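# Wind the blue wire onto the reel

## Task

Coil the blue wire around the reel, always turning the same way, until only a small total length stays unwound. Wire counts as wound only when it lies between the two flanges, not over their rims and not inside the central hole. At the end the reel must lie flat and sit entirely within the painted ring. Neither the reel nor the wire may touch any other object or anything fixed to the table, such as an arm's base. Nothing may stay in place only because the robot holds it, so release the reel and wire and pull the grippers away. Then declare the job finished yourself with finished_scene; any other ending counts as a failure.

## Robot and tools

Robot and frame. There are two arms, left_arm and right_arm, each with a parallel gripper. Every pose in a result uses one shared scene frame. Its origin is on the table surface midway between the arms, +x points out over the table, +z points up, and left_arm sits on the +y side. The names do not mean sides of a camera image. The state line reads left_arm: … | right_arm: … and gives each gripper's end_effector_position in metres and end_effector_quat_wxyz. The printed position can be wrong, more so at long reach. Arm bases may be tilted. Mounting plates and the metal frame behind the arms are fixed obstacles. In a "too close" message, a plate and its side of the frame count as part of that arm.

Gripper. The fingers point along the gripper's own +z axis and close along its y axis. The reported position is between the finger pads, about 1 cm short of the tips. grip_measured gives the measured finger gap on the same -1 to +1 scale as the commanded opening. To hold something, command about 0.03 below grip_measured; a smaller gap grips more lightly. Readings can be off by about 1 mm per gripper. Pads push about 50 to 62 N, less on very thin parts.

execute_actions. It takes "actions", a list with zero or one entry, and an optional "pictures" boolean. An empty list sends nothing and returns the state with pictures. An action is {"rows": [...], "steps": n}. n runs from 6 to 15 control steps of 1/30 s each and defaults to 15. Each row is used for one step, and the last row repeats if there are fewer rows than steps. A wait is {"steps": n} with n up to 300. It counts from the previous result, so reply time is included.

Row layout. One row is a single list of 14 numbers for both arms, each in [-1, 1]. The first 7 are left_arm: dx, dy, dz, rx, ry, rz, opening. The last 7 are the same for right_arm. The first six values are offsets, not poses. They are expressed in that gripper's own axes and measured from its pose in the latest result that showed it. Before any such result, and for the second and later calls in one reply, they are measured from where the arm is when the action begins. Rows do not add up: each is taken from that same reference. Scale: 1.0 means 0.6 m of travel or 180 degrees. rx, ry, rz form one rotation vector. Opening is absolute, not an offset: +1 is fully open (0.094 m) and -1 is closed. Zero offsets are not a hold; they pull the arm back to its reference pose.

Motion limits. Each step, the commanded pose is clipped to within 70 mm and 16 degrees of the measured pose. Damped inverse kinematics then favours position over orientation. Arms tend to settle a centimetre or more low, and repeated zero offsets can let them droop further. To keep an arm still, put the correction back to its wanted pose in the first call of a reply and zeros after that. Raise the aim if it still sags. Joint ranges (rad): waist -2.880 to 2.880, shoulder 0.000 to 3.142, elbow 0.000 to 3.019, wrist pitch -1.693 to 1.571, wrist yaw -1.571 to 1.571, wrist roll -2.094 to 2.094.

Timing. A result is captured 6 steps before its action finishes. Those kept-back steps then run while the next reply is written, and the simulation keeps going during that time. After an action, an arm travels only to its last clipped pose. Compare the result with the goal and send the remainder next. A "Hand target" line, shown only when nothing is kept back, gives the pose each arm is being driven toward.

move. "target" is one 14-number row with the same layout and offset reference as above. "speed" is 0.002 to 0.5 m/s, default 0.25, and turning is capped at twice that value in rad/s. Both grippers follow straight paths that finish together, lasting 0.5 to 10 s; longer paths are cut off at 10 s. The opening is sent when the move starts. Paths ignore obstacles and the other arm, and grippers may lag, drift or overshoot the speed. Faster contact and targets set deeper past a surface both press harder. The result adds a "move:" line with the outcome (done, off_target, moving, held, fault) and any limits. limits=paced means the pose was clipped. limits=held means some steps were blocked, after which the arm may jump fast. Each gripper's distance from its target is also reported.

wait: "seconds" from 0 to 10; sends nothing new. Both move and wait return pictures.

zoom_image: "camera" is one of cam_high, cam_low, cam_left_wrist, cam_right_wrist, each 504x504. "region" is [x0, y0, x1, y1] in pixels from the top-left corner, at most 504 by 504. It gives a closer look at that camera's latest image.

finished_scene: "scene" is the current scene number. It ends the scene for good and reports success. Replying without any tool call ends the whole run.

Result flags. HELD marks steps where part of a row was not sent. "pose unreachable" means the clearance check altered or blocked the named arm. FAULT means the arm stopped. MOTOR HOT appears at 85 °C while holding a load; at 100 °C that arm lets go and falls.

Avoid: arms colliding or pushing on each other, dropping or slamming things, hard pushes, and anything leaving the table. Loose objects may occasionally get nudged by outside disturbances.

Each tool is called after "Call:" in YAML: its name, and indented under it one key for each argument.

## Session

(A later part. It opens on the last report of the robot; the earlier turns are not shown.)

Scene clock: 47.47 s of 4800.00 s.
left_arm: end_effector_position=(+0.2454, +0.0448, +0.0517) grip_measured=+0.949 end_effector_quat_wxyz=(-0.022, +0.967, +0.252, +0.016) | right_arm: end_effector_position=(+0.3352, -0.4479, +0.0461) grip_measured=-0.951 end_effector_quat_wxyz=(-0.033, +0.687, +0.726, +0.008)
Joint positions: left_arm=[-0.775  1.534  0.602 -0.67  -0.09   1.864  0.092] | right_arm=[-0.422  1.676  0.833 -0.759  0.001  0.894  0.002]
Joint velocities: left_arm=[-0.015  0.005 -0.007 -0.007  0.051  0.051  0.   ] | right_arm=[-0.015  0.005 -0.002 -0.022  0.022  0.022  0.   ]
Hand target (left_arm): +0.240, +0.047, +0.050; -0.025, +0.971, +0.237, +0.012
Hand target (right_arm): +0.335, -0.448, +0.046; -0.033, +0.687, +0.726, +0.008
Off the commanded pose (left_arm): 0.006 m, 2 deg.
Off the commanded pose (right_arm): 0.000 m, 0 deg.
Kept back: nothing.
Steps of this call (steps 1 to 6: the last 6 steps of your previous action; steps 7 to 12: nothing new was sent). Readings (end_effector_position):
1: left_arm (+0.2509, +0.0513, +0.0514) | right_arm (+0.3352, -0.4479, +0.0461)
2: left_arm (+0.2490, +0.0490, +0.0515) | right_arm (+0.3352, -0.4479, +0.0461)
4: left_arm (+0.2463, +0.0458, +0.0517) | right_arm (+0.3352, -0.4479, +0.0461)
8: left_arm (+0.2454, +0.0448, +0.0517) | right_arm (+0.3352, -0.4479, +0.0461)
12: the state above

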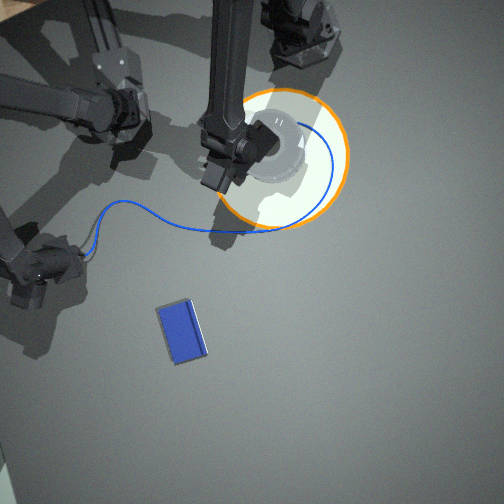

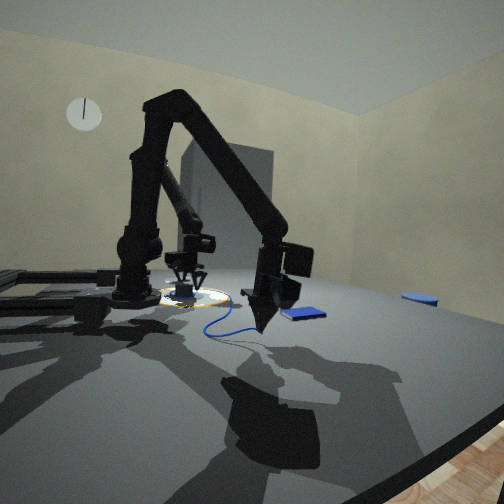

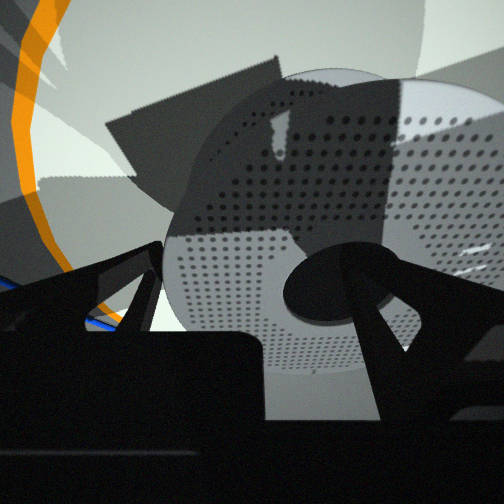

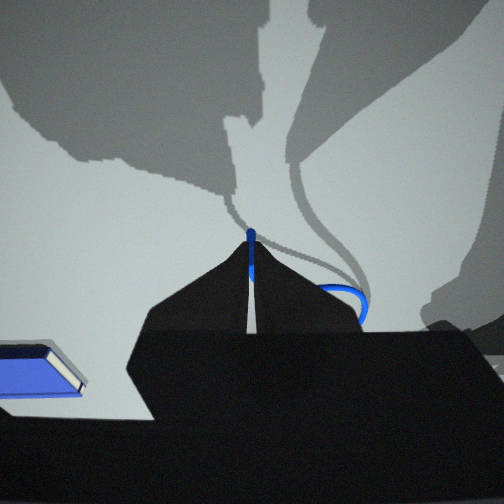

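Call:
execute_actions:
  actions:
    - {"rows": [[0.002,0.01,-0.005,-0.004,-0.004,0.015,0.95,-0.005,0,-0.004,0,0,0,-0.97],[0.004,0.02,-0.01,-0.008,-0.009,0.03,0.95,-0.01,0,-0.008,0,0,0,-0.97],[0.006,0.03,-0.014,-0.012,-0.013,0.045,0.95,-0.015,0.002,-0.012,0,0,0,-0.97],[0.006,0.03,-0.014,-0.012,-0.013,0.045,0.8,-0.02,0.004,-0.016,0,0,0,-0.97],[0.006,0.03,-0.014,-0.012,-0.013,0.045,0.65,-0.025,0.006,-0.02,0,0,0,-0.97],[0.006,0.03,-0.014,-0.012,-0.013,0.045,0.5,-0.03,0.008,-0.024,0,0,0,-0.97],[0.006,0.03,-0.014,-0.012,-0.013,0.045,0.38,-0.035,0.01,-0.028,0,0,0,-0.97],[0.006,0.03,-0.014,-0.012,-0.013,0.045,0.28,-0.04,0.012,-0.032,0,0,0,-0.97],[0.006,0.03,-0.014,-0.012,-0.013,0.045,0.2,-0.045,0.014,-0.036,0,0,0,-0.97],[0.006,0.03,-0.014,-0.012,-0.013,0.045,0.15,-0.05,0.016,-0.04,0,0,0,-0.97],[0.006,0.03,-0.014,-0.012,-0.013,0.045,0.1,-0.055,0.018,-0.044,0,0,0,-0.97],[0.006,0.03,-0.014,-0.012,-0.013,0.045,0.1,-0.06,0.02,-0.048,0,0,0,-0.97]], "steps": 12}

Call:
execute_actions:
  actions:
    - {"rows": [[0.005,0,0,0,0,-0.02,0.1,-0.035,0.03,-0.025,0,0,0,-0.97],[0.011,-0.001,0,0,0,-0.045,0.1,-0.04,0.03,-0.027,0,0,0,-0.97],[0.017,-0.002,0,0,0,-0.07,0.1,-0.045,0.03,-0.029,0,0,0,-0.97],[0.022,-0.003,0,0,0,-0.095,0.1,-0.05,0.03,-0.031,0,0,0,-0.97],[0.027,-0.004,0,0,0,-0.12,0.1,-0.055,0.03,-0.033,0,0,0,-0.97],[0.031,-0.005,0,0,0,-0.14,0.1,-0.06,0.03,-0.035,0,0,0,-0.97],[0.035,-0.007,0,0,0,-0.16,0.1,-0.065,0.03,-0.037,0,0,0,-0.97],[0.039,-0.009,0,0,0,-0.18,0.1,-0.07,0.03,-0.039,0,0,0,-0.97],[0.043,-0.011,0,0,0,-0.2,0.1,-0.075,0.03,-0.041,0,0,0,-0.97],[0.047,-0.013,0,0,0,-0.22,0.1,-0.08,0.03,-0.043,0,0,0,-0.97],[0.05,-0.015,0,0,0,-0.24,0.1,-0.085,0.03,-0.045,0,0,0,-0.97],[0.054,-0.018,0,0,0,-0.26,0.1,-0.09,0.03,-0.047,0,0,0,-0.97],[0.057,-0.02,0,0,0,-0.27,0.1,-0.095,0.03,-0.049,0,0,0,-0.97],[0.06,-0.023,0,0,0,-0.28,0.1,-0.1,0.03,-0.05,0,0,0,-0.97],[0.063,-0.026,0,0,0,-0.29,0.1,-0.105,0.03,-0.05,0,0,0,-0.97]], "steps": 15}

Call:
execute_actions:
  actions:
    - {"rows": [[0.024,-0.003,0,0,0.003,-0.31,0.1,-0.035,0.03,-0.02,0,0,0,-0.97],[0.028,-0.005,0,0,0.003,-0.31,0.1,-0.04,0.03,-0.02,0,0,0,-0.97],[0.032,-0.006,0,0,0.003,-0.31,0.1,-0.045,0.03,-0.02,0,0,0,-0.97],[0.036,-0.008,0,0,0.003,-0.31,0.1,-0.05,0.03,-0.02,0,0,0,-0.97],[0.04,-0.01,0,0,0.003,-0.31,0.1,-0.055,0.03,-0.02,0,0,0,-0.97],[0.044,-0.011,0,0,0.003,-0.31,0.1,-0.06,0.03,-0.02,0,0,0,-0.97],[0.048,-0.014,0,0,0.003,-0.31,0.1,-0.065,0.03,-0.02,0,0,0,-0.97],[0.051,-0.016,0,0,0.003,-0.31,0.1,-0.065,0.03,-0.02,0,0,0,-0.97],[0.055,-0.018,0,0,0.003,-0.31,0.1,-0.065,0.03,-0.02,0,0,0,-0.97],[0.058,-0.021,0,0,0.003,-0.31,0.1,-0.065,0.03,-0.02,0,0,0,-0.97],[0.061,-0.024,0,0,0.003,-0.31,0.1,-0.065,0.03,-0.02,0,0,0,-0.97],[0.064,-0.027,0,0,0.003,-0.31,0.1,-0.065,0.03,-0.02,0,0,0,-0.97],[0.067,-0.03,0,0,0.003,-0.31,0.1,-0.065,0.03,-0.02,0,0,0,-0.97],[0.07,-0.033,0,0,0.003,-0.31,0.1,-0.065,0.03,-0.02,0,0,0,-0.97],[0.072,-0.037,0,0,0.003,-0.31,0.1,-0.065,0.03,-0.02,0,0,0,-0.97]], "steps": 15}

Call:
execute_actions:
  actions:
    - {"rows": [[0.024,-0.002,0,-0.004,0.004,-0.31,0.1,0,0,0,0,0,0,-0.97],[0.028,-0.002,0,-0.004,0.004,-0.31,0.1,0,0,0,0,0,0,-0.97],[0.032,-0.002,0,-0.004,0.004,-0.31,0.1,0,0,0,0,0,0,-0.97],[0.036,-0.002,0,-0.004,0.004,-0.31,0.1,0,0,0,0,0,0,-0.97],[0.04,-0.002,0,-0.004,0.004,-0.31,0.1,0,0,0,0,0,0,-0.97],[0.044,-0.002,0,-0.004,0.004,-0.31,0.1,0,0,0,0,0,0,-0.97],[0.048,-0.003,0,-0.004,0.004,-0.31,0.1,0,0,0,0,0,0,-0.97],[0.051,-0.004,0,-0.004,0.004,-0.31,0.1,0,0,0,0,0,0,-0.97],[0.055,-0.005,0,-0.004,0.004,-0.31,0.1,0,0,0,0,0,0,-0.97],[0.058,-0.006,0,-0.004,0.004,-0.31,0.1,0,0,0,0,0,0,-0.97],[0.061,-0.007,0,-0.004,0.004,-0.31,0.1,0,0,0,0,0,0,-0.97],[0.064,-0.008,0,-0.004,0.004,-0.31,0.1,0,0,0,0,0,0,-0.97],[0.067,-0.01,0,-0.004,0.004,-0.31,0.1,0,0,0,0,0,0,-0.97],[0.07,-0.012,0,-0.004,0.004,-0.31,0.1,0,0,0,0,0,0,-0.97],[0.072,-0.014,0,-0.004,0.004,-0.31,0.1,0,0,0,0,0,0,-0.97]], "steps": 15}

Call:
execute_actions:
  actions:
    - {"rows": [[0.023,-0.002,0,-0.009,0,-0.31,0.1,0,0,0,0,0,0,-0.97],[0.026,-0.002,0,-0.009,0,-0.31,0.1,0,0,0,0,0,0,-0.97],[0.029,-0.003,0,-0.009,0,-0.31,0.1,0,0,0,0,0,0,-0.97],[0.032,-0.003,0,-0.009,0,-0.31,0.1,0,0,0,0,0,0,-0.97],[0.035,-0.004,0,-0.009,0,-0.31,0.1,0,0,0,0,0,0,-0.97],[0.038,-0.005,0,-0.009,0,-0.31,0.1,0,0,0,0,0,0,-0.97],[0.041,-0.006,0,-0.009,0,-0.31,0.1,0,0,0,0,0,0,-0.97],[0.043,-0.007,0,-0.009,0,-0.31,0.1,0,0,0,0,0,0,-0.97],[0.046,-0.008,0,-0.009,0,-0.31,0.1,0,0,0,0,0,0,-0.97],[0.048,-0.01,0,-0.009,0,-0.31,0.1,0,0,0,0,0,0,-0.97],[0.05,-0.011,0,-0.009,0,-0.31,0.1,0,0,0,0,0,0,-0.97],[0.052,-0.013,0,-0.009,0,-0.31,0.1,0,0,0,0,0,0,-0.97],[0.054,-0.015,0,-0.009,0,-0.31,0.1,0,0,0,0,0,0,-0.97],[0.056,-0.017,0,-0.009,0,-0.31,0.1,0,0,0,0,0,0,-0.97],[0.057,-0.019,0,-0.009,0,-0.31,0.1,0,0,0,0,0,0,-0.97]], "steps": 15}

Call:
execute_actions:
  actions:
    - {"rows": [[0.023,-0.003,0,-0.008,-0.005,-0.31,0.1,0,0,0,0,0,0,-0.97],[0.025,-0.004,0,-0.008,-0.005,-0.31,0.1,0,0,0,0,0,0,-0.97],[0.028,-0.005,0,-0.008,-0.005,-0.31,0.1,0,0,0,0,0,0,-0.97],[0.03,-0.007,0,-0.008,-0.005,-0.31,0.1,0,0,0,0,0,0,-0.97],[0.033,-0.008,0,-0.008,-0.005,-0.31,0.1,0,0,0,0,0,0,-0.97],[0.035,-0.01,0,-0.008,-0.005,-0.31,0.1,0,0,0,0,0,0,-0.97],[0.037,-0.012,0,-0.008,-0.005,-0.31,0.1,0,0,0,0,0,0,-0.97],[0.039,-0.014,0,-0.008,-0.005,-0.31,0.1,0,0,0,0,0,0,-0.97],[0.041,-0.016,0,-0.008,-0.005,-0.31,0.1,0,0,0,0,0,0,-0.97],[0.043,-0.018,0,-0.008,-0.005,-0.31,0.1,0,0,0,0,0,0,-0.97],[0.045,-0.021,0,-0.008,-0.005,-0.31,0.1,0,0,0,0,0,0,-0.97],[0.046,-0.024,0,-0.008,-0.005,-0.31,0.1,0,0,0,0,0,0,-0.97],[0.048,-0.027,0,-0.008,-0.005,-0.31,0.1,0,0,0,0,0,0,-0.97],[0.049,-0.029,0,-0.008,-0.005,-0.31,0.1,0,0,0,0,0,0,-0.97],[0.05,-0.033,0,-0.008,-0.005,-0.31,0.1,0,0,0,0,0,0,-0.97]], "steps": 15}

Call:
execute_actions:
  actions:
    - {"rows": [[0.024,-0.003,0,-0.002,-0.006,-0.25,0.1,0,0,0,0,0,0,-0.97],[0.028,-0.005,0,-0.002,-0.006,-0.25,0.1,0,0,0,0,0,0,-0.97],[0.032,-0.006,0,-0.002,-0.006,-0.25,0.1,0,0,0,0,0,0,-0.97],[0.036,-0.008,0,-0.002,-0.006,-0.25,0.1,0,0,0,0,0,0,-0.97],[0.04,-0.01,0,-0.002,-0.006,-0.25,0.1,0,0,0,0,0,0,-0.97],[0.044,-0.011,0,-0.002,-0.006,-0.25,0.1,0,0,0,0,0,0,-0.97],[0.048,-0.014,0,-0.002,-0.006,-0.25,0.1,0.006,0,0,0,0,0,-0.97],[0.051,-0.016,0,-0.002,-0.006,-0.25,0.1,0.012,0,0,0,0,0,-0.97],[0.055,-0.018,0,-0.002,-0.006,-0.25,0.1,0.018,0,0,0,0,0,-0.97],[0.057,-0.021,0,-0.002,-0.006,-0.25,0.1,0.024,0,0,0,0,0,-0.97],[0.058,-0.022,0,-0.002,-0.006,-0.25,0.1,0.03,0,0,0,0,0,-0.97],[0.059,-0.023,0,-0.002,-0.006,-0.25,0.1,0.036,0,0,0,0,0,-0.97],[0.06,-0.024,0,-0.002,-0.006,-0.25,0.1,0.042,0,0,0,0,0,-0.97],[0.06,-0.024,0,-0.002,-0.006,-0.25,0.1,0.048,0,0,0,0,0,-0.97],[0.06,-0.024,0,-0.002,-0.006,-0.25,0.35,0.054,0,0,0,0,0,-0.97]], "steps": 15}

Call:
execute_actions:
  actions:
    - {"rows": [[0,-0.002,0,0,0.001,0,0.6,0.015,0,0,0,0,0,-0.97],[-0.008,-0.005,0,0,0.002,0.035,0.8,0.015,0,0,0,0,0,-0.97],[-0.015,-0.008,0,0.001,0.003,0.07,0.95,0.015,0,0,0,0,0,-0.97],[-0.02,-0.011,0,0.001,0.004,0.095,0.95,0.015,0,0,0,0,0,-0.97],[-0.024,-0.014,-0.001,0.002,0.005,0.12,0.95,0.015,0,0,0,0,0,-0.97],[-0.028,-0.017,-0.002,0.002,0.006,0.14,0.95,0.015,0,0,0,0,0,-0.97],[-0.031,-0.021,-0.003,0.003,0.007,0.16,0.95,0.015,0,0,0,0,0,-0.97],[-0.035,-0.024,-0.004,0.003,0.008,0.18,0.95,0.015,0,0,0,0,0,-0.97],[-0.038,-0.028,-0.005,0.004,0.009,0.2,0.95,0.015,0,0,0,0,0,-0.97],[-0.042,-0.032,-0.006,0.004,0.01,0.22,0.95,0.015,0,0,0,0,0,-0.97],[-0.044,-0.036,-0.007,0.004,0.011,0.24,0.95,0.015,0,0,0,0,0,-0.97],[-0.048,-0.041,-0.008,0.004,0.011,0.26,0.95,0.015,0,0,0,0,0,-0.97],[-0.05,-0.045,-0.008,0.004,0.011,0.27,0.95,0.015,0,0,0,0,0,-0.97],[-0.053,-0.05,-0.008,0.004,0.011,0.28,0.95,0.015,0,0,0,0,0,-0.97],[-0.055,-0.055,-0.008,0.004,0.011,0.29,0.95,0.015,0,0,0,0,0,-0.97]], "steps": 15}

Call:
execute_actions:
  actions:
    - {"rows": [[-0.035,-0.028,-0.008,0.019,0.005,0.31,0.95,0,0,0,0,0,0,-0.97],[-0.039,-0.03,-0.008,0.019,0.005,0.31,0.95,0,0,0,0,0,0,-0.97],[-0.043,-0.031,-0.008,0.019,0.005,0.31,0.95,0,0,0,0,0,0,-0.97],[-0.047,-0.033,-0.008,0.019,0.005,0.31,0.95,0,0,0,0,0,0,-0.97],[-0.051,-0.035,-0.008,0.019,0.005,0.31,0.95,0,0,0,0,0,0,-0.97],[-0.055,-0.036,-0.008,0.019,0.005,0.31,0.95,0,0,0,0,0,0,-0.97],[-0.059,-0.038,-0.008,0.019,0.005,0.31,0.95,0,0,0,0,0,0,-0.97],[-0.062,-0.04,-0.008,0.019,0.005,0.31,0.95,0,0,0,0,0,0,-0.97],[-0.065,-0.042,-0.008,0.019,0.005,0.31,0.95,0,0,0,0,0,0,-0.97],[-0.068,-0.044,-0.008,0.019,0.005,0.31,0.95,0,0,0,0,0,0,-0.97],[-0.071,-0.046,-0.008,0.019,0.005,0.31,0.95,0,0,0,0,0,0,-0.97],[-0.074,-0.049,-0.008,0.019,0.005,0.31,0.95,0,0,0,0,0,0,-0.97],[-0.076,-0.051,-0.008,0.019,0.005,0.31,0.95,0,0,0,0,0,0,-0.97],[-0.079,-0.054,-0.008,0.019,0.005,0.31,0.95,0,0,0,0,0,0,-0.97],[-0.081,-0.057,-0.008,0.019,0.005,0.31,0.95,0,0,0,0,0,0,-0.97]], "steps": 15}

Call:
execute_actions:
  actions:
    - {"rows": [[-0.042,-0.011,-0.008,0.006,-0.009,0.31,0.95,0,0,0,0,0,0,-0.97],[-0.046,-0.013,-0.008,0.006,-0.009,0.31,0.95,0,0,0,0,0,0,-0.97],[-0.05,-0.014,-0.008,0.006,-0.009,0.31,0.95,0,0,0,0,0,0,-0.97],[-0.054,-0.016,-0.008,0.006,-0.009,0.31,0.95,0,0,0,0,0,0,-0.97],[-0.058,-0.018,-0.008,0.006,-0.009,0.31,0.95,0,0,0,0,0,0,-0.97],[-0.062,-0.019,-0.008,0.006,-0.009,0.31,0.95,0,0,0,0,0,0,-0.97],[-0.066,-0.022,-0.008,0.006,-0.009,0.31,0.95,0,0,0,0,0,0,-0.97],[-0.069,-0.024,-0.008,0.006,-0.009,0.31,0.95,0,0,0,0,0,0,-0.97],[-0.073,-0.026,-0.008,0.006,-0.009,0.31,0.95,0,0,0,0,0,0,-0.97],[-0.076,-0.029,-0.008,0.006,-0.009,0.31,0.95,0,0,0,0,0,0,-0.97],[-0.079,-0.032,-0.008,0.006,-0.009,0.31,0.95,0,0,0,0,0,0,-0.97],[-0.082,-0.035,-0.008,0.006,-0.009,0.31,0.95,0,0,0,0,0,0,-0.97],[-0.085,-0.038,-0.008,0.006,-0.009,0.31,0.95,0,0,0,0,0,0,-0.97],[-0.088,-0.041,-0.008,0.006,-0.009,0.31,0.95,0,0,0,0,0,0,-0.97],[-0.09,-0.045,-0.008,0.006,-0.009,0.31,0.95,0,0,0,0,0,0,-0.97]], "steps": 15}

Call:
execute_actions:
  actions:
    - {"rows": [[-0.046,0.003,-0.008,-0.002,-0.009,0.31,0.95,0,0,0,0,0,0,-0.97],[-0.05,0.001,-0.008,-0.002,-0.009,0.31,0.95,0,0,0,0,0,0,-0.97],[-0.054,0,-0.008,-0.002,-0.009,0.31,0.95,0,0,0,0,0,0,-0.97],[-0.058,-0.002,-0.008,-0.002,-0.009,0.31,0.95,0,0,0,0,0,0,-0.97],[-0.062,-0.004,-0.008,-0.002,-0.009,0.31,0.95,0,0,0,0,0,0,-0.97],[-0.066,-0.005,-0.008,-0.002,-0.009,0.31,0.95,0,0,0,0,0,0,-0.97],[-0.07,-0.008,-0.008,-0.002,-0.009,0.31,0.95,0,0,0,0,0,0,-0.97],[-0.073,-0.01,-0.008,-0.002,-0.009,0.31,0.95,0,0,0,0,0,0,-0.97],[-0.077,-0.012,-0.008,-0.002,-0.009,0.31,0.95,0,0,0,0,0,0,-0.97],[-0.08,-0.015,-0.008,-0.002,-0.009,0.31,0.95,0,0,0,0,0,0,-0.97],[-0.083,-0.018,-0.008,-0.002,-0.009,0.31,0.95,0,0,0,0,0,0,-0.97],[-0.086,-0.021,-0.008,-0.002,-0.009,0.31,0.95,0,0,0,0,0,0,-0.97],[-0.089,-0.024,-0.008,-0.002,-0.009,0.31,0.95,0,0,0,0,0,0,-0.97],[-0.092,-0.027,-0.008,-0.002,-0.009,0.31,0.95,0,0,0,0,0,0,-0.97],[-0.094,-0.031,-0.008,-0.002,-0.009,0.31,0.95,0,0,0,0,0,0,-0.97]], "steps": 15}

Call:
execute_actions:
  actions:
    - {"rows": [[-0.04,0.015,-0.008,-0.007,-0.006,0.31,0.95,0,0,0,0,0,0,-0.97],[-0.044,0.013,-0.008,-0.007,-0.006,0.31,0.95,0,0,0,0,0,0,-0.97],[-0.048,0.012,-0.008,-0.007,-0.006,0.31,0.95,0,0,0,0,0,0,-0.97],[-0.052,0.01,-0.008,-0.007,-0.006,0.31,0.95,0,0,0,0,0,0,-0.97],[-0.056,0.008,-0.008,-0.007,-0.006,0.31,0.95,0,0,0,0,0,0,-0.97],[-0.06,0.007,-0.008,-0.007,-0.006,0.31,0.95,0,0,0,0,0,0,-0.97],[-0.064,0.004,-0.008,-0.007,-0.006,0.31,0.95,0,0,0,0,0,0,-0.97],[-0.067,0.002,-0.008,-0.007,-0.006,0.31,0.95,0,0,0,0,0,0,-0.97],[-0.071,0,-0.008,-0.007,-0.006,0.31,0.95,0,0,0,0,0,0,-0.97],[-0.074,-0.003,-0.008,-0.007,-0.006,0.31,0.95,0,0,0,0,0,0,-0.97],[-0.077,-0.006,-0.008,-0.007,-0.006,0.31,0.95,0,0,0,0,0,0,-0.97],[-0.08,-0.009,-0.008,-0.007,-0.006,0.31,0.95,0,0,0,0,0,0,-0.97],[-0.083,-0.012,-0.008,-0.007,-0.006,0.31,0.95,0,0,0,0,0,0,-0.97],[-0.086,-0.015,-0.008,-0.007,-0.006,0.31,0.95,0,0,0,0,0,0,-0.97],[-0.088,-0.019,-0.008,-0.007,-0.006,0.31,0.95,0,0,0,0,0,0,-0.97]], "steps": 15}

Call:
execute_actions:
  actions:
    - {"rows": [[-0.024,0,0,0,0,0.18,0.95,0,0,0,0,0,0,-0.97],[-0.028,-0.002,0,0,0,0.18,0.95,0,0,0,0,0,0,-0.97],[-0.032,-0.004,0,0,0,0.18,0.95,0,0,0,0,0,0,-0.97],[-0.036,-0.006,0,0,0,0.18,0.95,0,0,0,0,0,0,-0.97],[-0.04,-0.008,0,0,0,0.18,0.95,0,0,0,0,0,0,-0.97],[-0.044,-0.01,0,0,0,0.18,0.95,0,0,0,0,0,0,-0.97],[-0.047,-0.012,0,0,0,0.18,0.95,0,0,0,0,0,0,-0.97],[-0.049,-0.014,0,0,0,0.18,0.95,0,0,0,0,0,0,-0.97]], "steps": 11}

Call:
wait:
  seconds: 0.2

Scene clock: 54.80 s of 4800.00 s.
left_arm: end_effector_position=(+0.2400, +0.0403, +0.0515) grip_measured=+0.580 end_effector_quat_wxyz=(-0.012, +0.979, +0.205, -0.005) | right_arm: end_effector_position=(+0.3288, -0.4474, +0.0469) grip_measured=-0.951 end_effector_quat_wxyz=(-0.046, +0.687, +0.725, +0.006)
Joint positions: left_arm=[-0.772  1.534  0.602 -0.673 -0.045  1.964  0.074] | right_arm=[-0.43   1.676  0.835 -0.785  0.001  0.885  0.002]
Joint velocities: left_arm=[ 0.015 -0.005 -0.017 -0.037  0.007  0.359 -0.158] | right_arm=[-0.122  0.005  0.046 -0.256  0.051 -0.11   0.   ]
Steps of this call (steps 1 to 90: nothing new was sent; then 4.13 s passed at rest; steps 91 to 96: the first 6 steps of this action). Readings (end_effector_position):
91: left_arm (+0.2448, +0.0442, +0.0516) | right_arm (+0.3352, -0.4479, +0.0461)
92: left_arm (+0.2433, +0.0427, +0.0516) | right_arm (+0.3349, -0.4478, +0.0461)
94: left_arm (+0.2407, +0.0403, +0.0515) | right_arm (+0.3326, -0.4471, +0.0462)
96: the state above

Scene clock: 55.30 s of 4800.00 s.
left_arm: end_effector_position=(+0.2524, +0.0518, +0.0518) grip_measured=+0.135 end_effector_quat_wxyz=(-0.010, +0.939, +0.344, -0.008) | right_arm: end_effector_position=(+0.3471, -0.4924, +0.0768) grip_measured=-0.951 end_effector_quat_wxyz=(-0.047, +0.692, +0.720, +0.007)
Joint positions: left_arm=[-0.71   1.534  0.607 -0.677 -0.036  1.737  0.053] | right_arm=[-0.49   1.698  0.982 -0.914  0.002  0.84   0.002]
Joint velocities: left_arm=[ 0.288 -0.005  0.002 -0.002  0.051 -1.077 -0.   ] | right_arm=[-0.171  0.093  0.154 -0.164  0.007 -0.066 -0.001]
Off your previous action's commanded pose (left_arm): 0.019 m, 1 deg at its last step (step 6 of this call).
Off your previous action's commanded pose (right_arm): 0.032 m, 2 deg at its last step (step 6 of this call).
Steps of this call (steps 1 to 6: the last 6 steps of your previous action; steps 7 to 15: the first 9 steps of this action, its rows measured from where the robot was after step 6). Readings (end_effector_position):
6: left_arm (+0.2417, +0.0394, +0.0525) | right_arm (+0.3319, -0.4629, +0.0586)
7: left_arm (+0.2418, +0.0394, +0.0525) | right_arm (+0.3342, -0.4665, +0.0618)
8: left_arm (+0.2420, +0.0396, +0.0525) | right_arm (+0.3367, -0.4698, +0.0651)
10: left_arm (+0.2433, +0.0411, +0.0524) | right_arm (+0.3428, -0.4773, +0.0707)
14: left_arm (+0.2505, +0.0494, +0.0520) | right_arm (+0.3477, -0.4898, +0.0763)
15: the state above

Scene clock: 55.80 s of 4800.00 s.
left_arm: end_effector_position=(+0.2742, +0.0862, +0.0522) grip_measured=+0.135 end_effector_quat_wxyz=(-0.010, +0.758, +0.652, -0.011) | right_arm: end_effector_position=(+0.3565, -0.5334, +0.0840) grip_measured=-0.951 end_effector_quat_wxyz=(-0.056, +0.695, +0.716, +0.006)
Joint positions: left_arm=[-0.566  1.52   0.599 -0.677 -0.025  1.162  0.053] | right_arm=[-0.546  1.764  1.107 -0.989  0.005  0.795  0.002]
Joint velocities: left_arm=[ 0.239 -0.093 -0.085  0.007  0.022 -1.194  0.   ] | right_arm=[-0.112  0.063  0.105 -0.002  0.066 -0.095  0.   ]
Off your previous action's commanded pose (left_arm): 0.010 m, 18 deg at its last step (step 6 of this call); orientation clipped at that step.
Off your previous action's commanded pose (right_arm): 0.023 m, 1 deg at its last step (step 6 of this call).
Steps of this call (steps 1 to 6: the last 6 steps of your previous action; steps 7 to 15: the first 9 steps of this action, its rows measured from where the robot was after step 6). Readings (end_effector_position):
6: left_arm (+0.2623, +0.0634, +0.0519) | right_arm (+0.3425, -0.5080, +0.0780)
7: left_arm (+0.2638, +0.0651, +0.0521) | right_arm (+0.3429, -0.5105, +0.0790)
8: left_arm (+0.2655, +0.0674, +0.0522) | right_arm (+0.3435, -0.5128, +0.0799)
10: left_arm (+0.2693, +0.0725, +0.0523) | right_arm (+0.3487, -0.5190, +0.0819)
14: left_arm (+0.2740, +0.0836, +0.0523) | right_arm (+0.3562, -0.5311, +0.0840)
15: the state above

Scene clock: 56.30 s of 4800.00 s.
left_arm: end_effector_position=(+0.2676, +0.1226, +0.0526) grip_measured=+0.135 end_effector_quat_wxyz=(-0.015, +0.484, +0.875, -0.015) | right_arm: end_effector_position=(+0.3540, -0.5362, +0.0834) grip_measured=-0.951 end_effector_quat_wxyz=(-0.058, +0.696, +0.716, +0.006)
Joint positions: left_arm=[-0.458  1.463  0.539 -0.677 -0.013  0.562  0.053] | right_arm=[-0.554  1.768  1.11  -0.993  0.005  0.788  0.002]
Joint velocities: left_arm=[ 0.181 -0.122 -0.12  -0.022 -0.022 -1.15   0.   ] | right_arm=[-0.005 -0.005 -0.007  0.017 -0.037 -0.007  0.   ]
Off your previous action's commanded pose (left_arm): 0.011 m, 14 deg at its last step (step 6 of this call); orientation clipped at that step.
Off your previous action's commanded pose (right_arm): 0.014 m, 1 deg at its last step (step 6 of this call).
Steps of this call (steps 1 to 6: the last 6 steps of your previous action; steps 7 to 15: the first 9 steps of this action, its rows measured from where the robot was after step 6). Readings (end_effector_position):
6: left_arm (+0.2715, +0.1010, +0.0522) | right_arm (+0.3540, -0.5362, +0.0834)
7: left_arm (+0.2705, +0.1030, +0.0522) | right_arm (+0.3540, -0.5362, +0.0834)
8: left_arm (+0.2697, +0.1052, +0.0523) | right_arm (+0.3540, -0.5362, +0.0834)
10: left_arm (+0.2689, +0.1101, +0.0523) | right_arm (+0.3540, -0.5362, +0.0834)
14: left_arm (+0.2681, +0.1204, +0.0525) | right_arm (+0.3540, -0.5362, +0.0834)
15: the state above

Scene clock: 56.80 s of 4800.00 s.
left_arm: end_effector_position=(+0.2427, +0.1403, +0.0540) grip_measured=+0.135 end_effector_quat_wxyz=(-0.020, +0.179, +0.983, -0.018) | right_arm: end_effector_position=(+0.3540, -0.5362, +0.0834) grip_measured=-0.951 end_effector_quat_wxyz=(-0.058, +0.696, +0.716, +0.006)
Joint positions: left_arm=[-0.425  1.381  0.46  -0.677  0.004 -0.056  0.053] | right_arm=[-0.554  1.768  1.11  -0.993  0.005  0.788  0.002]
Joint velocities: left_arm=[ 0.005 -0.161 -0.12  -0.007  0.022 -1.223 -0.   ] | right_arm=[-0.024 -0.015 -0.002  0.007  0.066 -0.007  0.   ]
Off your previous action's commanded pose (left_arm): 0.011 m, 16 deg at its last step (step 6 of this call); orientation clipped at that step.
Off your previous action's commanded pose (right_arm): 0.000 m, 0 deg at its last step (step 6 of this call).
Steps of this call (steps 1 to 6: the last 6 steps of your previous action; steps 7 to 15: the first 9 steps of this action, its rows measured from where the robot was after step 6). Readings (end_effector_position):
6: left_arm (+0.2611, +0.1328, +0.0530) | right_arm (+0.3540, -0.5362, +0.0834)
7: left_arm (+0.2592, +0.1331, +0.0532) | right_arm (+0.3540, -0.5362, +0.0834)
8: left_arm (+0.2565, +0.1338, +0.0533) | right_arm (+0.3540, -0.5362, +0.0834)
10: left_arm (+0.2511, +0.1354, +0.0533) | right_arm (+0.3540, -0.5362, +0.0834)
14: left_arm (+0.2441, +0.1396, +0.0538) | right_arm (+0.3540, -0.5362, +0.0834)
15: the state above

Scene clock: 57.30 s of 4800.00 s.
left_arm: end_effector_position=(+0.2179, +0.1394, +0.0563) grip_measured=+0.135 end_effector_quat_wxyz=(-0.027, -0.153, +0.988, -0.026) | right_arm: end_effector_position=(+0.3540, -0.5362, +0.0834) grip_measured=-0.951 end_effector_quat_wxyz=(-0.058, +0.696, +0.716, +0.006)
Joint positions: left_arm=[-0.453  1.304  0.397 -0.677  0.032 -0.751  0.053] | right_arm=[-0.554  1.768  1.11  -0.993  0.005  0.788  0.002]
Joint velocities: left_arm=[-0.22  -0.093 -0.056  0.022  0.007 -1.487  0.   ] | right_arm=[-0.034 -0.015 -0.002 -0.007 -0.022 -0.007  0.   ]
Off your previous action's commanded pose (left_arm): 0.008 m, 19 deg at its last step (step 6 of this call); orientation clipped at that step.
Off your previous action's commanded pose (right_arm): 0.000 m, 0 deg at its last step (step 6 of this call).
Steps of this call (steps 1 to 6: the last 6 steps of your previous action; steps 7 to 15: the first 9 steps of this action, its rows measured from where the robot was after step 6). Readings (end_effector_position):
6: left_arm (+0.2352, +0.1437, +0.0549) | right_arm (+0.3540, -0.5362, +0.0834)
7: left_arm (+0.2334, +0.1434, +0.0551) | right_arm (+0.3540, -0.5362, +0.0834)
8: left_arm (+0.2310, +0.1431, +0.0551) | right_arm (+0.3540, -0.5362, +0.0834)
10: left_arm (+0.2260, +0.1426, +0.0553) | right_arm (+0.3540, -0.5362, +0.0834)
14: left_arm (+0.2192, +0.1404, +0.0561) | right_arm (+0.3540, -0.5362, +0.0834)
15: the state above

Scene clock: 57.80 s of 4800.00 s.
left_arm: end_effector_position=(+0.1976, +0.1069, +0.0607) grip_measured=+0.135 end_effector_quat_wxyz=(-0.040, -0.443, +0.895, -0.026) | right_arm: end_effector_position=(+0.3535, -0.5352, +0.0831) grip_measured=-0.951 end_effector_quat_wxyz=(-0.059, +0.696, +0.715, +0.006)
Joint positions: left_arm=[-0.611  1.283  0.39  -0.677  0.054 -1.521  0.053] | right_arm=[-0.554  1.767  1.108 -0.993  0.005  0.79   0.002]
Joint velocities: left_arm=[-0.386 -0.024 -0.002  0.007 -0.037 -1.487 -0.001] | right_arm=[ 0.024 -0.044 -0.066 -0.007  0.007  0.007 -0.   ]
Off your previous action's commanded pose (left_arm): 0.008 m, 19 deg at its last step (step 6 of this call); orientation clipped at that step.
Off your previous action's commanded pose (right_arm): 0.000 m, 0 deg at its last step (step 6 of this call).
Steps of this call (steps 1 to 6: the last 6 steps of your previous action; steps 7 to 15: the first 9 steps of this action, its rows measured from where the robot was after step 6). Readings (end_effector_position):
6: left_arm (+0.2113, +0.1294, +0.0574) | right_arm (+0.3540, -0.5362, +0.0834)
7: left_arm (+0.2095, +0.1263, +0.0577) | right_arm (+0.3540, -0.5362, +0.0834)
8: left_arm (+0.2078, +0.1230, +0.0582) | right_arm (+0.3540, -0.5362, +0.0834)
10: left_arm (+0.2048, +0.1177, +0.0592) | right_arm (+0.3540, -0.5362, +0.0834)
14: left_arm (+0.1991, +0.1091, +0.0605) | right_arm (+0.3540, -0.5359, +0.0833)
15: the state above

Scene clock: 58.30 s of 4800.00 s.
left_arm: end_effector_position=(+0.2020, +0.1125, +0.0600) grip_measured=+0.948 end_effector_quat_wxyz=(-0.025, -0.411, +0.911, -0.020) | right_arm: end_effector_position=(+0.3502, -0.5064, +0.0820) grip_measured=-0.951 end_effector_quat_wxyz=(-0.069, +0.690, +0.720, +0.006)
Joint positions: left_arm=[-0.603  1.284  0.39  -0.674  0.023 -1.442  0.092] | right_arm=[-0.51   1.735  1.053 -0.99   0.003  0.817  0.002]
Joint velocities: left_arm=[ 0.366  0.015  0.007 -0.007  0.125  1.531 -0.001] | right_arm=[-0.005 -0.005 -0.002 -0.012  0.066 -0.066  0.   ]
Off your previous action's commanded pose (left_arm): 0.003 m, 11 deg at its last step (step 6 of this call).
Off your previous action's commanded pose (right_arm): 0.013 m, 1 deg at its last step (step 6 of this call).
Steps of this call (steps 1 to 6: the last 6 steps of your previous action; steps 7 to 15: the first 9 steps of this action, its rows measured from where the robot was after step 6). Readings (end_effector_position):
6: left_arm (+0.1914, +0.0984, +0.0609) | right_arm (+0.3490, -0.5148, +0.0817)
7: left_arm (+0.1910, +0.0979, +0.0610) | right_arm (+0.3491, -0.5110, +0.0820)
8: left_arm (+0.1912, +0.0982, +0.0610) | right_arm (+0.3494, -0.5083, +0.0821)
10: left_arm (+0.1935, +0.1010, +0.0608) | right_arm (+0.3502, -0.5064, +0.0820)
14: left_arm (+0.2005, +0.1102, +0.0603) | right_arm (+0.3502, -0.5064, +0.0820)
15: the state above

Scene clock: 58.80 s of 4800.00 s.
left_arm: end_effector_position=(+0.2324, +0.1301, +0.0544) grip_measured=+0.948 end_effector_quat_wxyz=(-0.023, -0.094, +0.995, -0.012) | right_arm: end_effector_position=(+0.3502, -0.5064, +0.0820) grip_measured=-0.951 end_effector_quat_wxyz=(-0.069, +0.690, +0.720, +0.005)
Joint positions: left_arm=[-0.482  1.368  0.446 -0.674  0.003 -0.662  0.092] | right_arm=[-0.51   1.735  1.053 -0.99   0.003  0.818  0.002]
Joint velocities: left_arm=[ 0.181  0.142  0.154 -0.002  0.066  1.414 -0.   ] | right_arm=[ 0.005 -0.015  0.002  0.002  0.022 -0.007  0.001]
Off your previous action's commanded pose (left_arm): 0.028 m, 21 deg at its last step (step 6 of this call); orientation clipped at that step.
Off your previous action's commanded pose (right_arm): 0.002 m, 1 deg at its last step (step 6 of this call).
Steps of this call (steps 1 to 6: the last 6 steps of your previous action; steps 7 to 15: the first 9 steps of this action, its rows measured from where the robot was after step 6). Readings (end_effector_position):
6: left_arm (+0.2098, +0.1234, +0.0566) | right_arm (+0.3502, -0.5064, +0.0820)
7: left_arm (+0.2123, +0.1250, +0.0559) | right_arm (+0.3502, -0.5064, +0.0820)
8: left_arm (+0.2151, +0.1265, +0.0555) | right_arm (+0.3502, -0.5064, +0.0820)
10: left_arm (+0.2201, +0.1286, +0.0547) | right_arm (+0.3502, -0.5064, +0.0820)
14: left_arm (+0.2298, +0.1300, +0.0543) | right_arm (+0.3502, -0.5064, +0.0820)
15: the state above

Scene clock: 59.30 s of 4800.00 s.
left_arm: end_effector_position=(+0.2681, +0.1220, +0.0532) grip_measured=+0.948 end_effector_quat_wxyz=(-0.019, +0.242, +0.970, -0.023) | right_arm: end_effector_position=(+0.3502, -0.5064, +0.0820) grip_measured=-0.951 end_effector_quat_wxyz=(-0.069, +0.690, +0.720, +0.005)
Joint positions: left_arm=[-0.444  1.46   0.539 -0.674  0.011  0.053  0.092] | right_arm=[-0.51   1.735  1.053 -0.99   0.003  0.818  0.002]
Joint velocities: left_arm=[-0.005  0.171  0.178  0.012 -0.007  1.253 -0.001] | right_arm=[-0.005 -0.005  0.007  0.017 -0.037  0.022 -0.001]
Off your previous action's commanded pose (left_arm): 0.026 m, 17 deg at its last step (step 6 of this call); orientation clipped at that step.
Off your previous action's commanded pose (right_arm): 0.000 m, 0 deg at its last step (step 6 of this call).
Steps of this call (steps 1 to 6: the last 6 steps of your previous action; steps 7 to 15: the first 9 steps of this action, its rows measured from where the robot was after step 6). Readings (end_effector_position):
6: left_arm (+0.2447, +0.1287, +0.0545) | right_arm (+0.3502, -0.5064, +0.0820)
7: left_arm (+0.2472, +0.1292, +0.0543) | right_arm (+0.3502, -0.5064, +0.0820)
8: left_arm (+0.2498, +0.1290, +0.0542) | right_arm (+0.3502, -0.5064, +0.0820)
10: left_arm (+0.2550, +0.1277, +0.0536) | right_arm (+0.3502, -0.5064, +0.0820)
14: left_arm (+0.2655, +0.1232, +0.0532) | right_arm (+0.3502, -0.5064, +0.0820)
15: the state above

Scene clock: 59.80 s of 4800.00 s.
left_arm: end_effector_position=(+0.2936, +0.0913, +0.0540) grip_measured=+0.948 end_effector_quat_wxyz=(-0.004, +0.556, +0.831, -0.027) | right_arm: end_effector_position=(+0.3502, -0.5064, +0.0820) grip_measured=-0.951 end_effector_quat_wxyz=(-0.069, +0.690, +0.720, +0.005)
Joint positions: left_arm=[-0.498  1.537  0.629 -0.676  0.013  0.689  0.092] | right_arm=[-0.51   1.735  1.053 -0.99   0.003  0.818  0.002]
Joint velocities: left_arm=[-0.181  0.073  0.125 -0.017 -0.007  1.238  0.   ] | right_arm=[-0.005  0.005  0.002 -0.007  0.022  0.022  0.001]
Off your previous action's commanded pose (left_arm): 0.024 m, 17 deg at its last step (step 6 of this call); orientation clipped at that step.
Off your previous action's commanded pose (right_arm): 0.000 m, 0 deg at its last step (step 6 of this call).
Steps of this call (steps 1 to 6: the last 6 steps of your previous action; steps 7 to 15: the first 9 steps of this action, its rows measured from where the robot was after step 6). Readings (end_effector_position):
6: left_arm (+0.2788, +0.1131, +0.0536) | right_arm (+0.3502, -0.5064, +0.0820)
7: left_arm (+0.2807, +0.1118, +0.0536) | right_arm (+0.3502, -0.5064, +0.0820)
8: left_arm (+0.2826, +0.1102, +0.0534) | right_arm (+0.3502, -0.5064, +0.0820)
10: left_arm (+0.2868, +0.1051, +0.0534) | right_arm (+0.3502, -0.5064, +0.0820)
14: left_arm (+0.2929, +0.0936, +0.0540) | right_arm (+0.3502, -0.5064, +0.0820)
15: the state above

Scene clock: 60.30 s of 4800.00 s.
left_arm: end_effector_position=(+0.2886, +0.0515, +0.0564) grip_measured=+0.948 end_effector_quat_wxyz=(+0.010, +0.816, +0.577, -0.024) | right_arm: end_effector_position=(+0.3502, -0.5064, +0.0820) grip_measured=-0.951 end_effector_quat_wxyz=(-0.069, +0.690, +0.720, +0.005)
Joint positions: left_arm=[-0.615  1.566  0.67  -0.678  0.011  1.304  0.092] | right_arm=[-0.51   1.735  1.053 -0.99   0.003  0.818  0.002]
Joint velocities: left_arm=[-0.21  -0.005  0.012  0.012  0.007  1.179 -0.002] | right_arm=[-0.015 -0.005  0.002 -0.002 -0.051  0.051  0.001]
Off your previous action's commanded pose (left_arm): 0.022 m, 15 deg at its last step (step 6 of this call); orientation clipped at that step.
Off your previous action's commanded pose (right_arm): 0.000 m, 0 deg at its last step (step 6 of this call).
Steps of this call (steps 1 to 6: the last 6 steps of your previous action; steps 7 to 15: the first 9 steps of this action, its rows measured from where the robot was after step 6). Readings (end_effector_position):
6: left_arm (+0.2944, +0.0782, +0.0545) | right_arm (+0.3502, -0.5064, +0.0820)
7: left_arm (+0.2943, +0.0760, +0.0547) | right_arm (+0.3502, -0.5064, +0.0820)
8: left_arm (+0.2938, +0.0733, +0.0548) | right_arm (+0.3502, -0.5064, +0.0820)
10: left_arm (+0.2928, +0.0664, +0.0551) | right_arm (+0.3502, -0.5064, +0.0820)
14: left_arm (+0.2895, +0.0538, +0.0561) | right_arm (+0.3502, -0.5064, +0.0820)
15: the state above

Scene clock: 60.67 s of 4800.00 s.
left_arm: end_effector_position=(+0.2717, +0.0293, +0.0576) grip_measured=+0.949 end_effector_quat_wxyz=(+0.014, +0.940, +0.341, -0.019) | right_arm: end_effector_position=(+0.3502, -0.5064, +0.0820) grip_measured=-0.951 end_effector_quat_wxyz=(-0.069, +0.690, +0.720, +0.005)
Joint positions: left_arm=[-0.702  1.566  0.67  -0.678  0.008  1.751  0.092] | right_arm=[-0.51   1.735  1.053 -0.99   0.003  0.818  0.002]
Joint velocities: left_arm=[-0.317 -0.005 -0.007  0.012  0.022  1.106  0.001] | right_arm=[-0.005  0.005 -0.002 -0.012  0.037 -0.066 -0.001]
Off your previous action's commanded pose (left_arm): 0.019 m, 14 deg at its last step (step 6 of this call); orientation clipped at that step.
Off your previous action's commanded pose (right_arm): 0.000 m, 0 deg at its last step (step 6 of this call).
Steps of this call (steps 1 to 6: the last 6 steps of your previous action; steps 7 to 11: the first 5 steps of this action, its rows measured from where the robot was after step 6). Readings (end_effector_position):
6: left_arm (+0.2812, +0.0411, +0.0570) | right_arm (+0.3502, -0.5064, +0.0820)
7: left_arm (+0.2799, +0.0394, +0.0571) | right_arm (+0.3502, -0.5064, +0.0820)
8: left_arm (+0.2783, +0.0373, +0.0572) | right_arm (+0.3502, -0.5064, +0.0820)
10: left_arm (+0.2740, +0.0321, +0.0575) | right_arm (+0.3502, -0.5064, +0.0820)
11: the state above

Scene clock: 61.07 s of 4800.00 s.
left_arm: end_effector_position=(+0.2585, +0.0240, +0.0553) grip_measured=+0.949 end_effector_quat_wxyz=(+0.013, +0.978, +0.207, -0.021) | right_arm: end_effector_position=(+0.3502, -0.5064, +0.0820) grip_measured=-0.951 end_effector_quat_wxyz=(-0.069, +0.690, +0.720, +0.005)
Joint positions: left_arm=[-0.74   1.566  0.658 -0.678  0.009  1.992  0.092] | right_arm=[-0.51   1.735  1.053 -0.99   0.003  0.818  0.002]
Joint velocities: left_arm=[ 0.005 -0.015 -0.007  0.007 -0.007  0.095  0.   ] | right_arm=[-0.005 -0.005 -0.012 -0.007  0.007 -0.022  0.   ]
Hand target (left_arm): +0.257, +0.022, +0.059; +0.019, +0.981, +0.190, -0.018
Hand target (right_arm): +0.350, -0.506, +0.082; -0.069, +0.690, +0.720, +0.005
Off the commanded pose (left_arm): 0.004 m, 2 deg.
Off the commanded pose (right_arm): 0.000 m, 0 deg.
Kept back: nothing.
Steps of this call (steps 1 to 6: the last 6 steps of your previous action; steps 7 to 12: nothing new was sent). Readings (end_effector_position):
1: left_arm (+0.2694, +0.0269, +0.0577) | right_arm (+0.3502, -0.5064, +0.0820)
2: left_arm (+0.2669, +0.0249, +0.0575) | right_arm (+0.3502, -0.5064, +0.0820)
4: left_arm (+0.2622, +0.0231, +0.0567) | right_arm (+0.3502, -0.5064, +0.0820)
8: left_arm (+0.2585, +0.0240, +0.0553) | right_arm (+0.3502, -0.5064, +0.0820)
12: the state above

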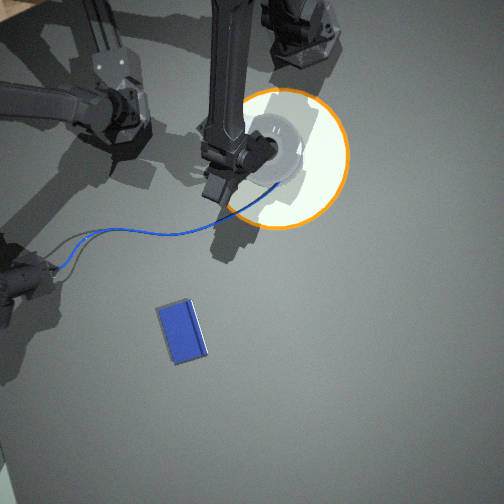

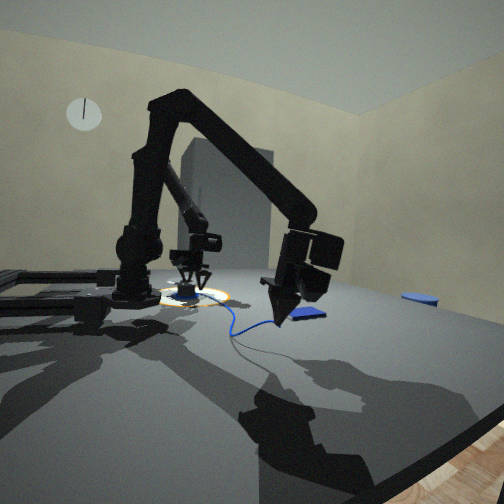

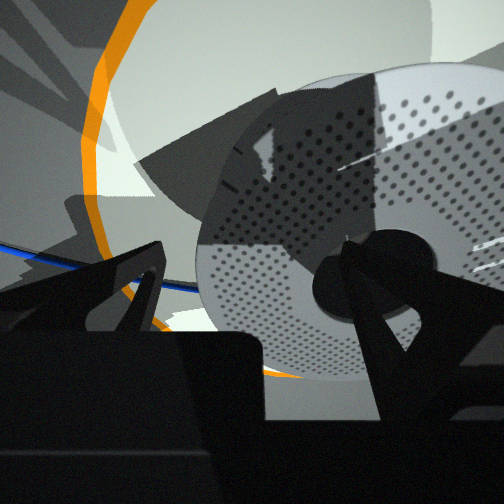

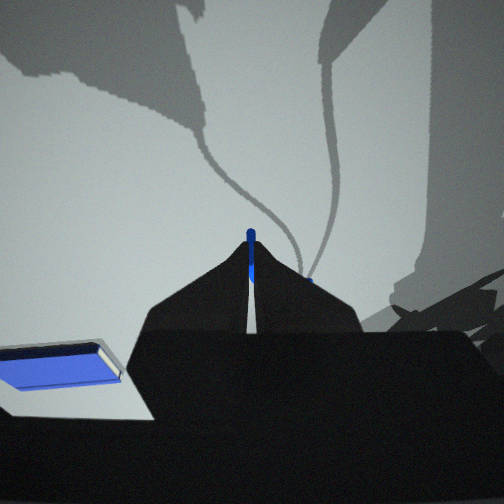

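Call:
execute_actions:
  actions: []

Scene clock: 63.27 s of 4800.00 s.
left_arm: end_effector_position=(+0.2585, +0.0240, +0.0553) grip_measured=+0.949 end_effector_quat_wxyz=(+0.013, +0.980, +0.197, -0.021) | right_arm: end_effector_position=(+0.3502, -0.5064, +0.0820) grip_measured=-0.951 end_effector_quat_wxyz=(-0.069, +0.690, +0.720, +0.005)
Joint positions: left_arm=[-0.74   1.566  0.658 -0.678  0.009  2.012  0.092] | right_arm=[-0.51   1.735  1.053 -0.99   0.003  0.818  0.002]
Joint velocities: left_arm=[-0.015 -0.005 -0.002 -0.002 -0.037  0.037  0.001] | right_arm=[-0.005  0.005 -0.002 -0.027 -0.007  0.081 -0.   ]
Hand target (left_arm): +0.257, +0.022, +0.059; +0.019, +0.981, +0.190, -0.018
Hand target (right_arm): +0.350, -0.506, +0.082; -0.069, +0.690, +0.720, +0.005
Off the commanded pose (left_arm): 0.004 m, 1 deg.
Off the commanded pose (right_arm): 0.000 m, 0 deg.
Kept back: nothing.
Steps of this call (steps 1 to 66: nothing new was sent). Readings (end_effector_position):
1: left_arm (+0.2585, +0.0240, +0.0553) | right_arm (+0.3502, -0.5064, +0.0820)
2: left_arm (+0.2585, +0.0240, +0.0553) | right_arm (+0.3502, -0.5064, +0.0820)
4: left_arm (+0.2585, +0.0240, +0.0553) | right_arm (+0.3502, -0.5064, +0.0820)
8: left_arm (+0.2585, +0.0240, +0.0553) | right_arm (+0.3502, -0.5064, +0.0820)
66: the state above

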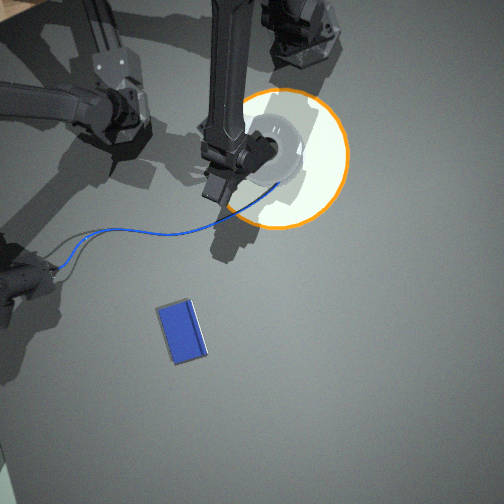

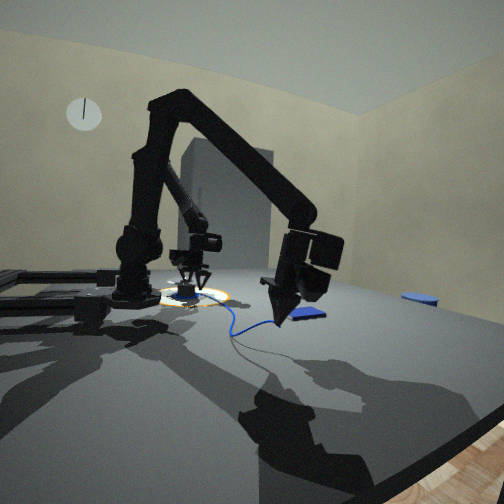

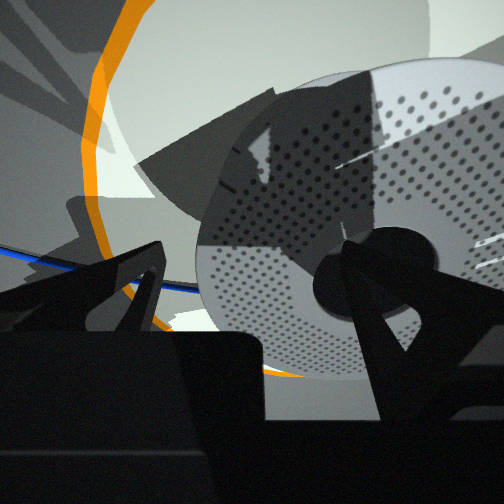

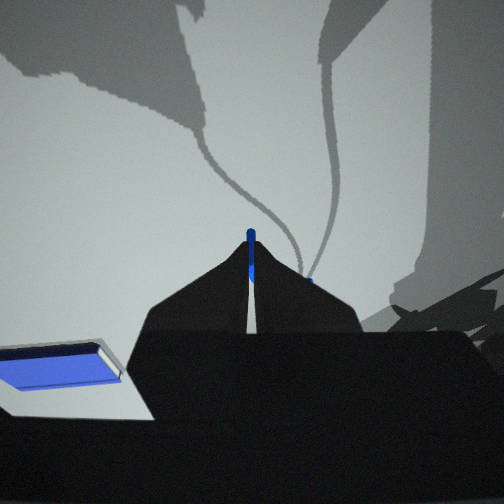

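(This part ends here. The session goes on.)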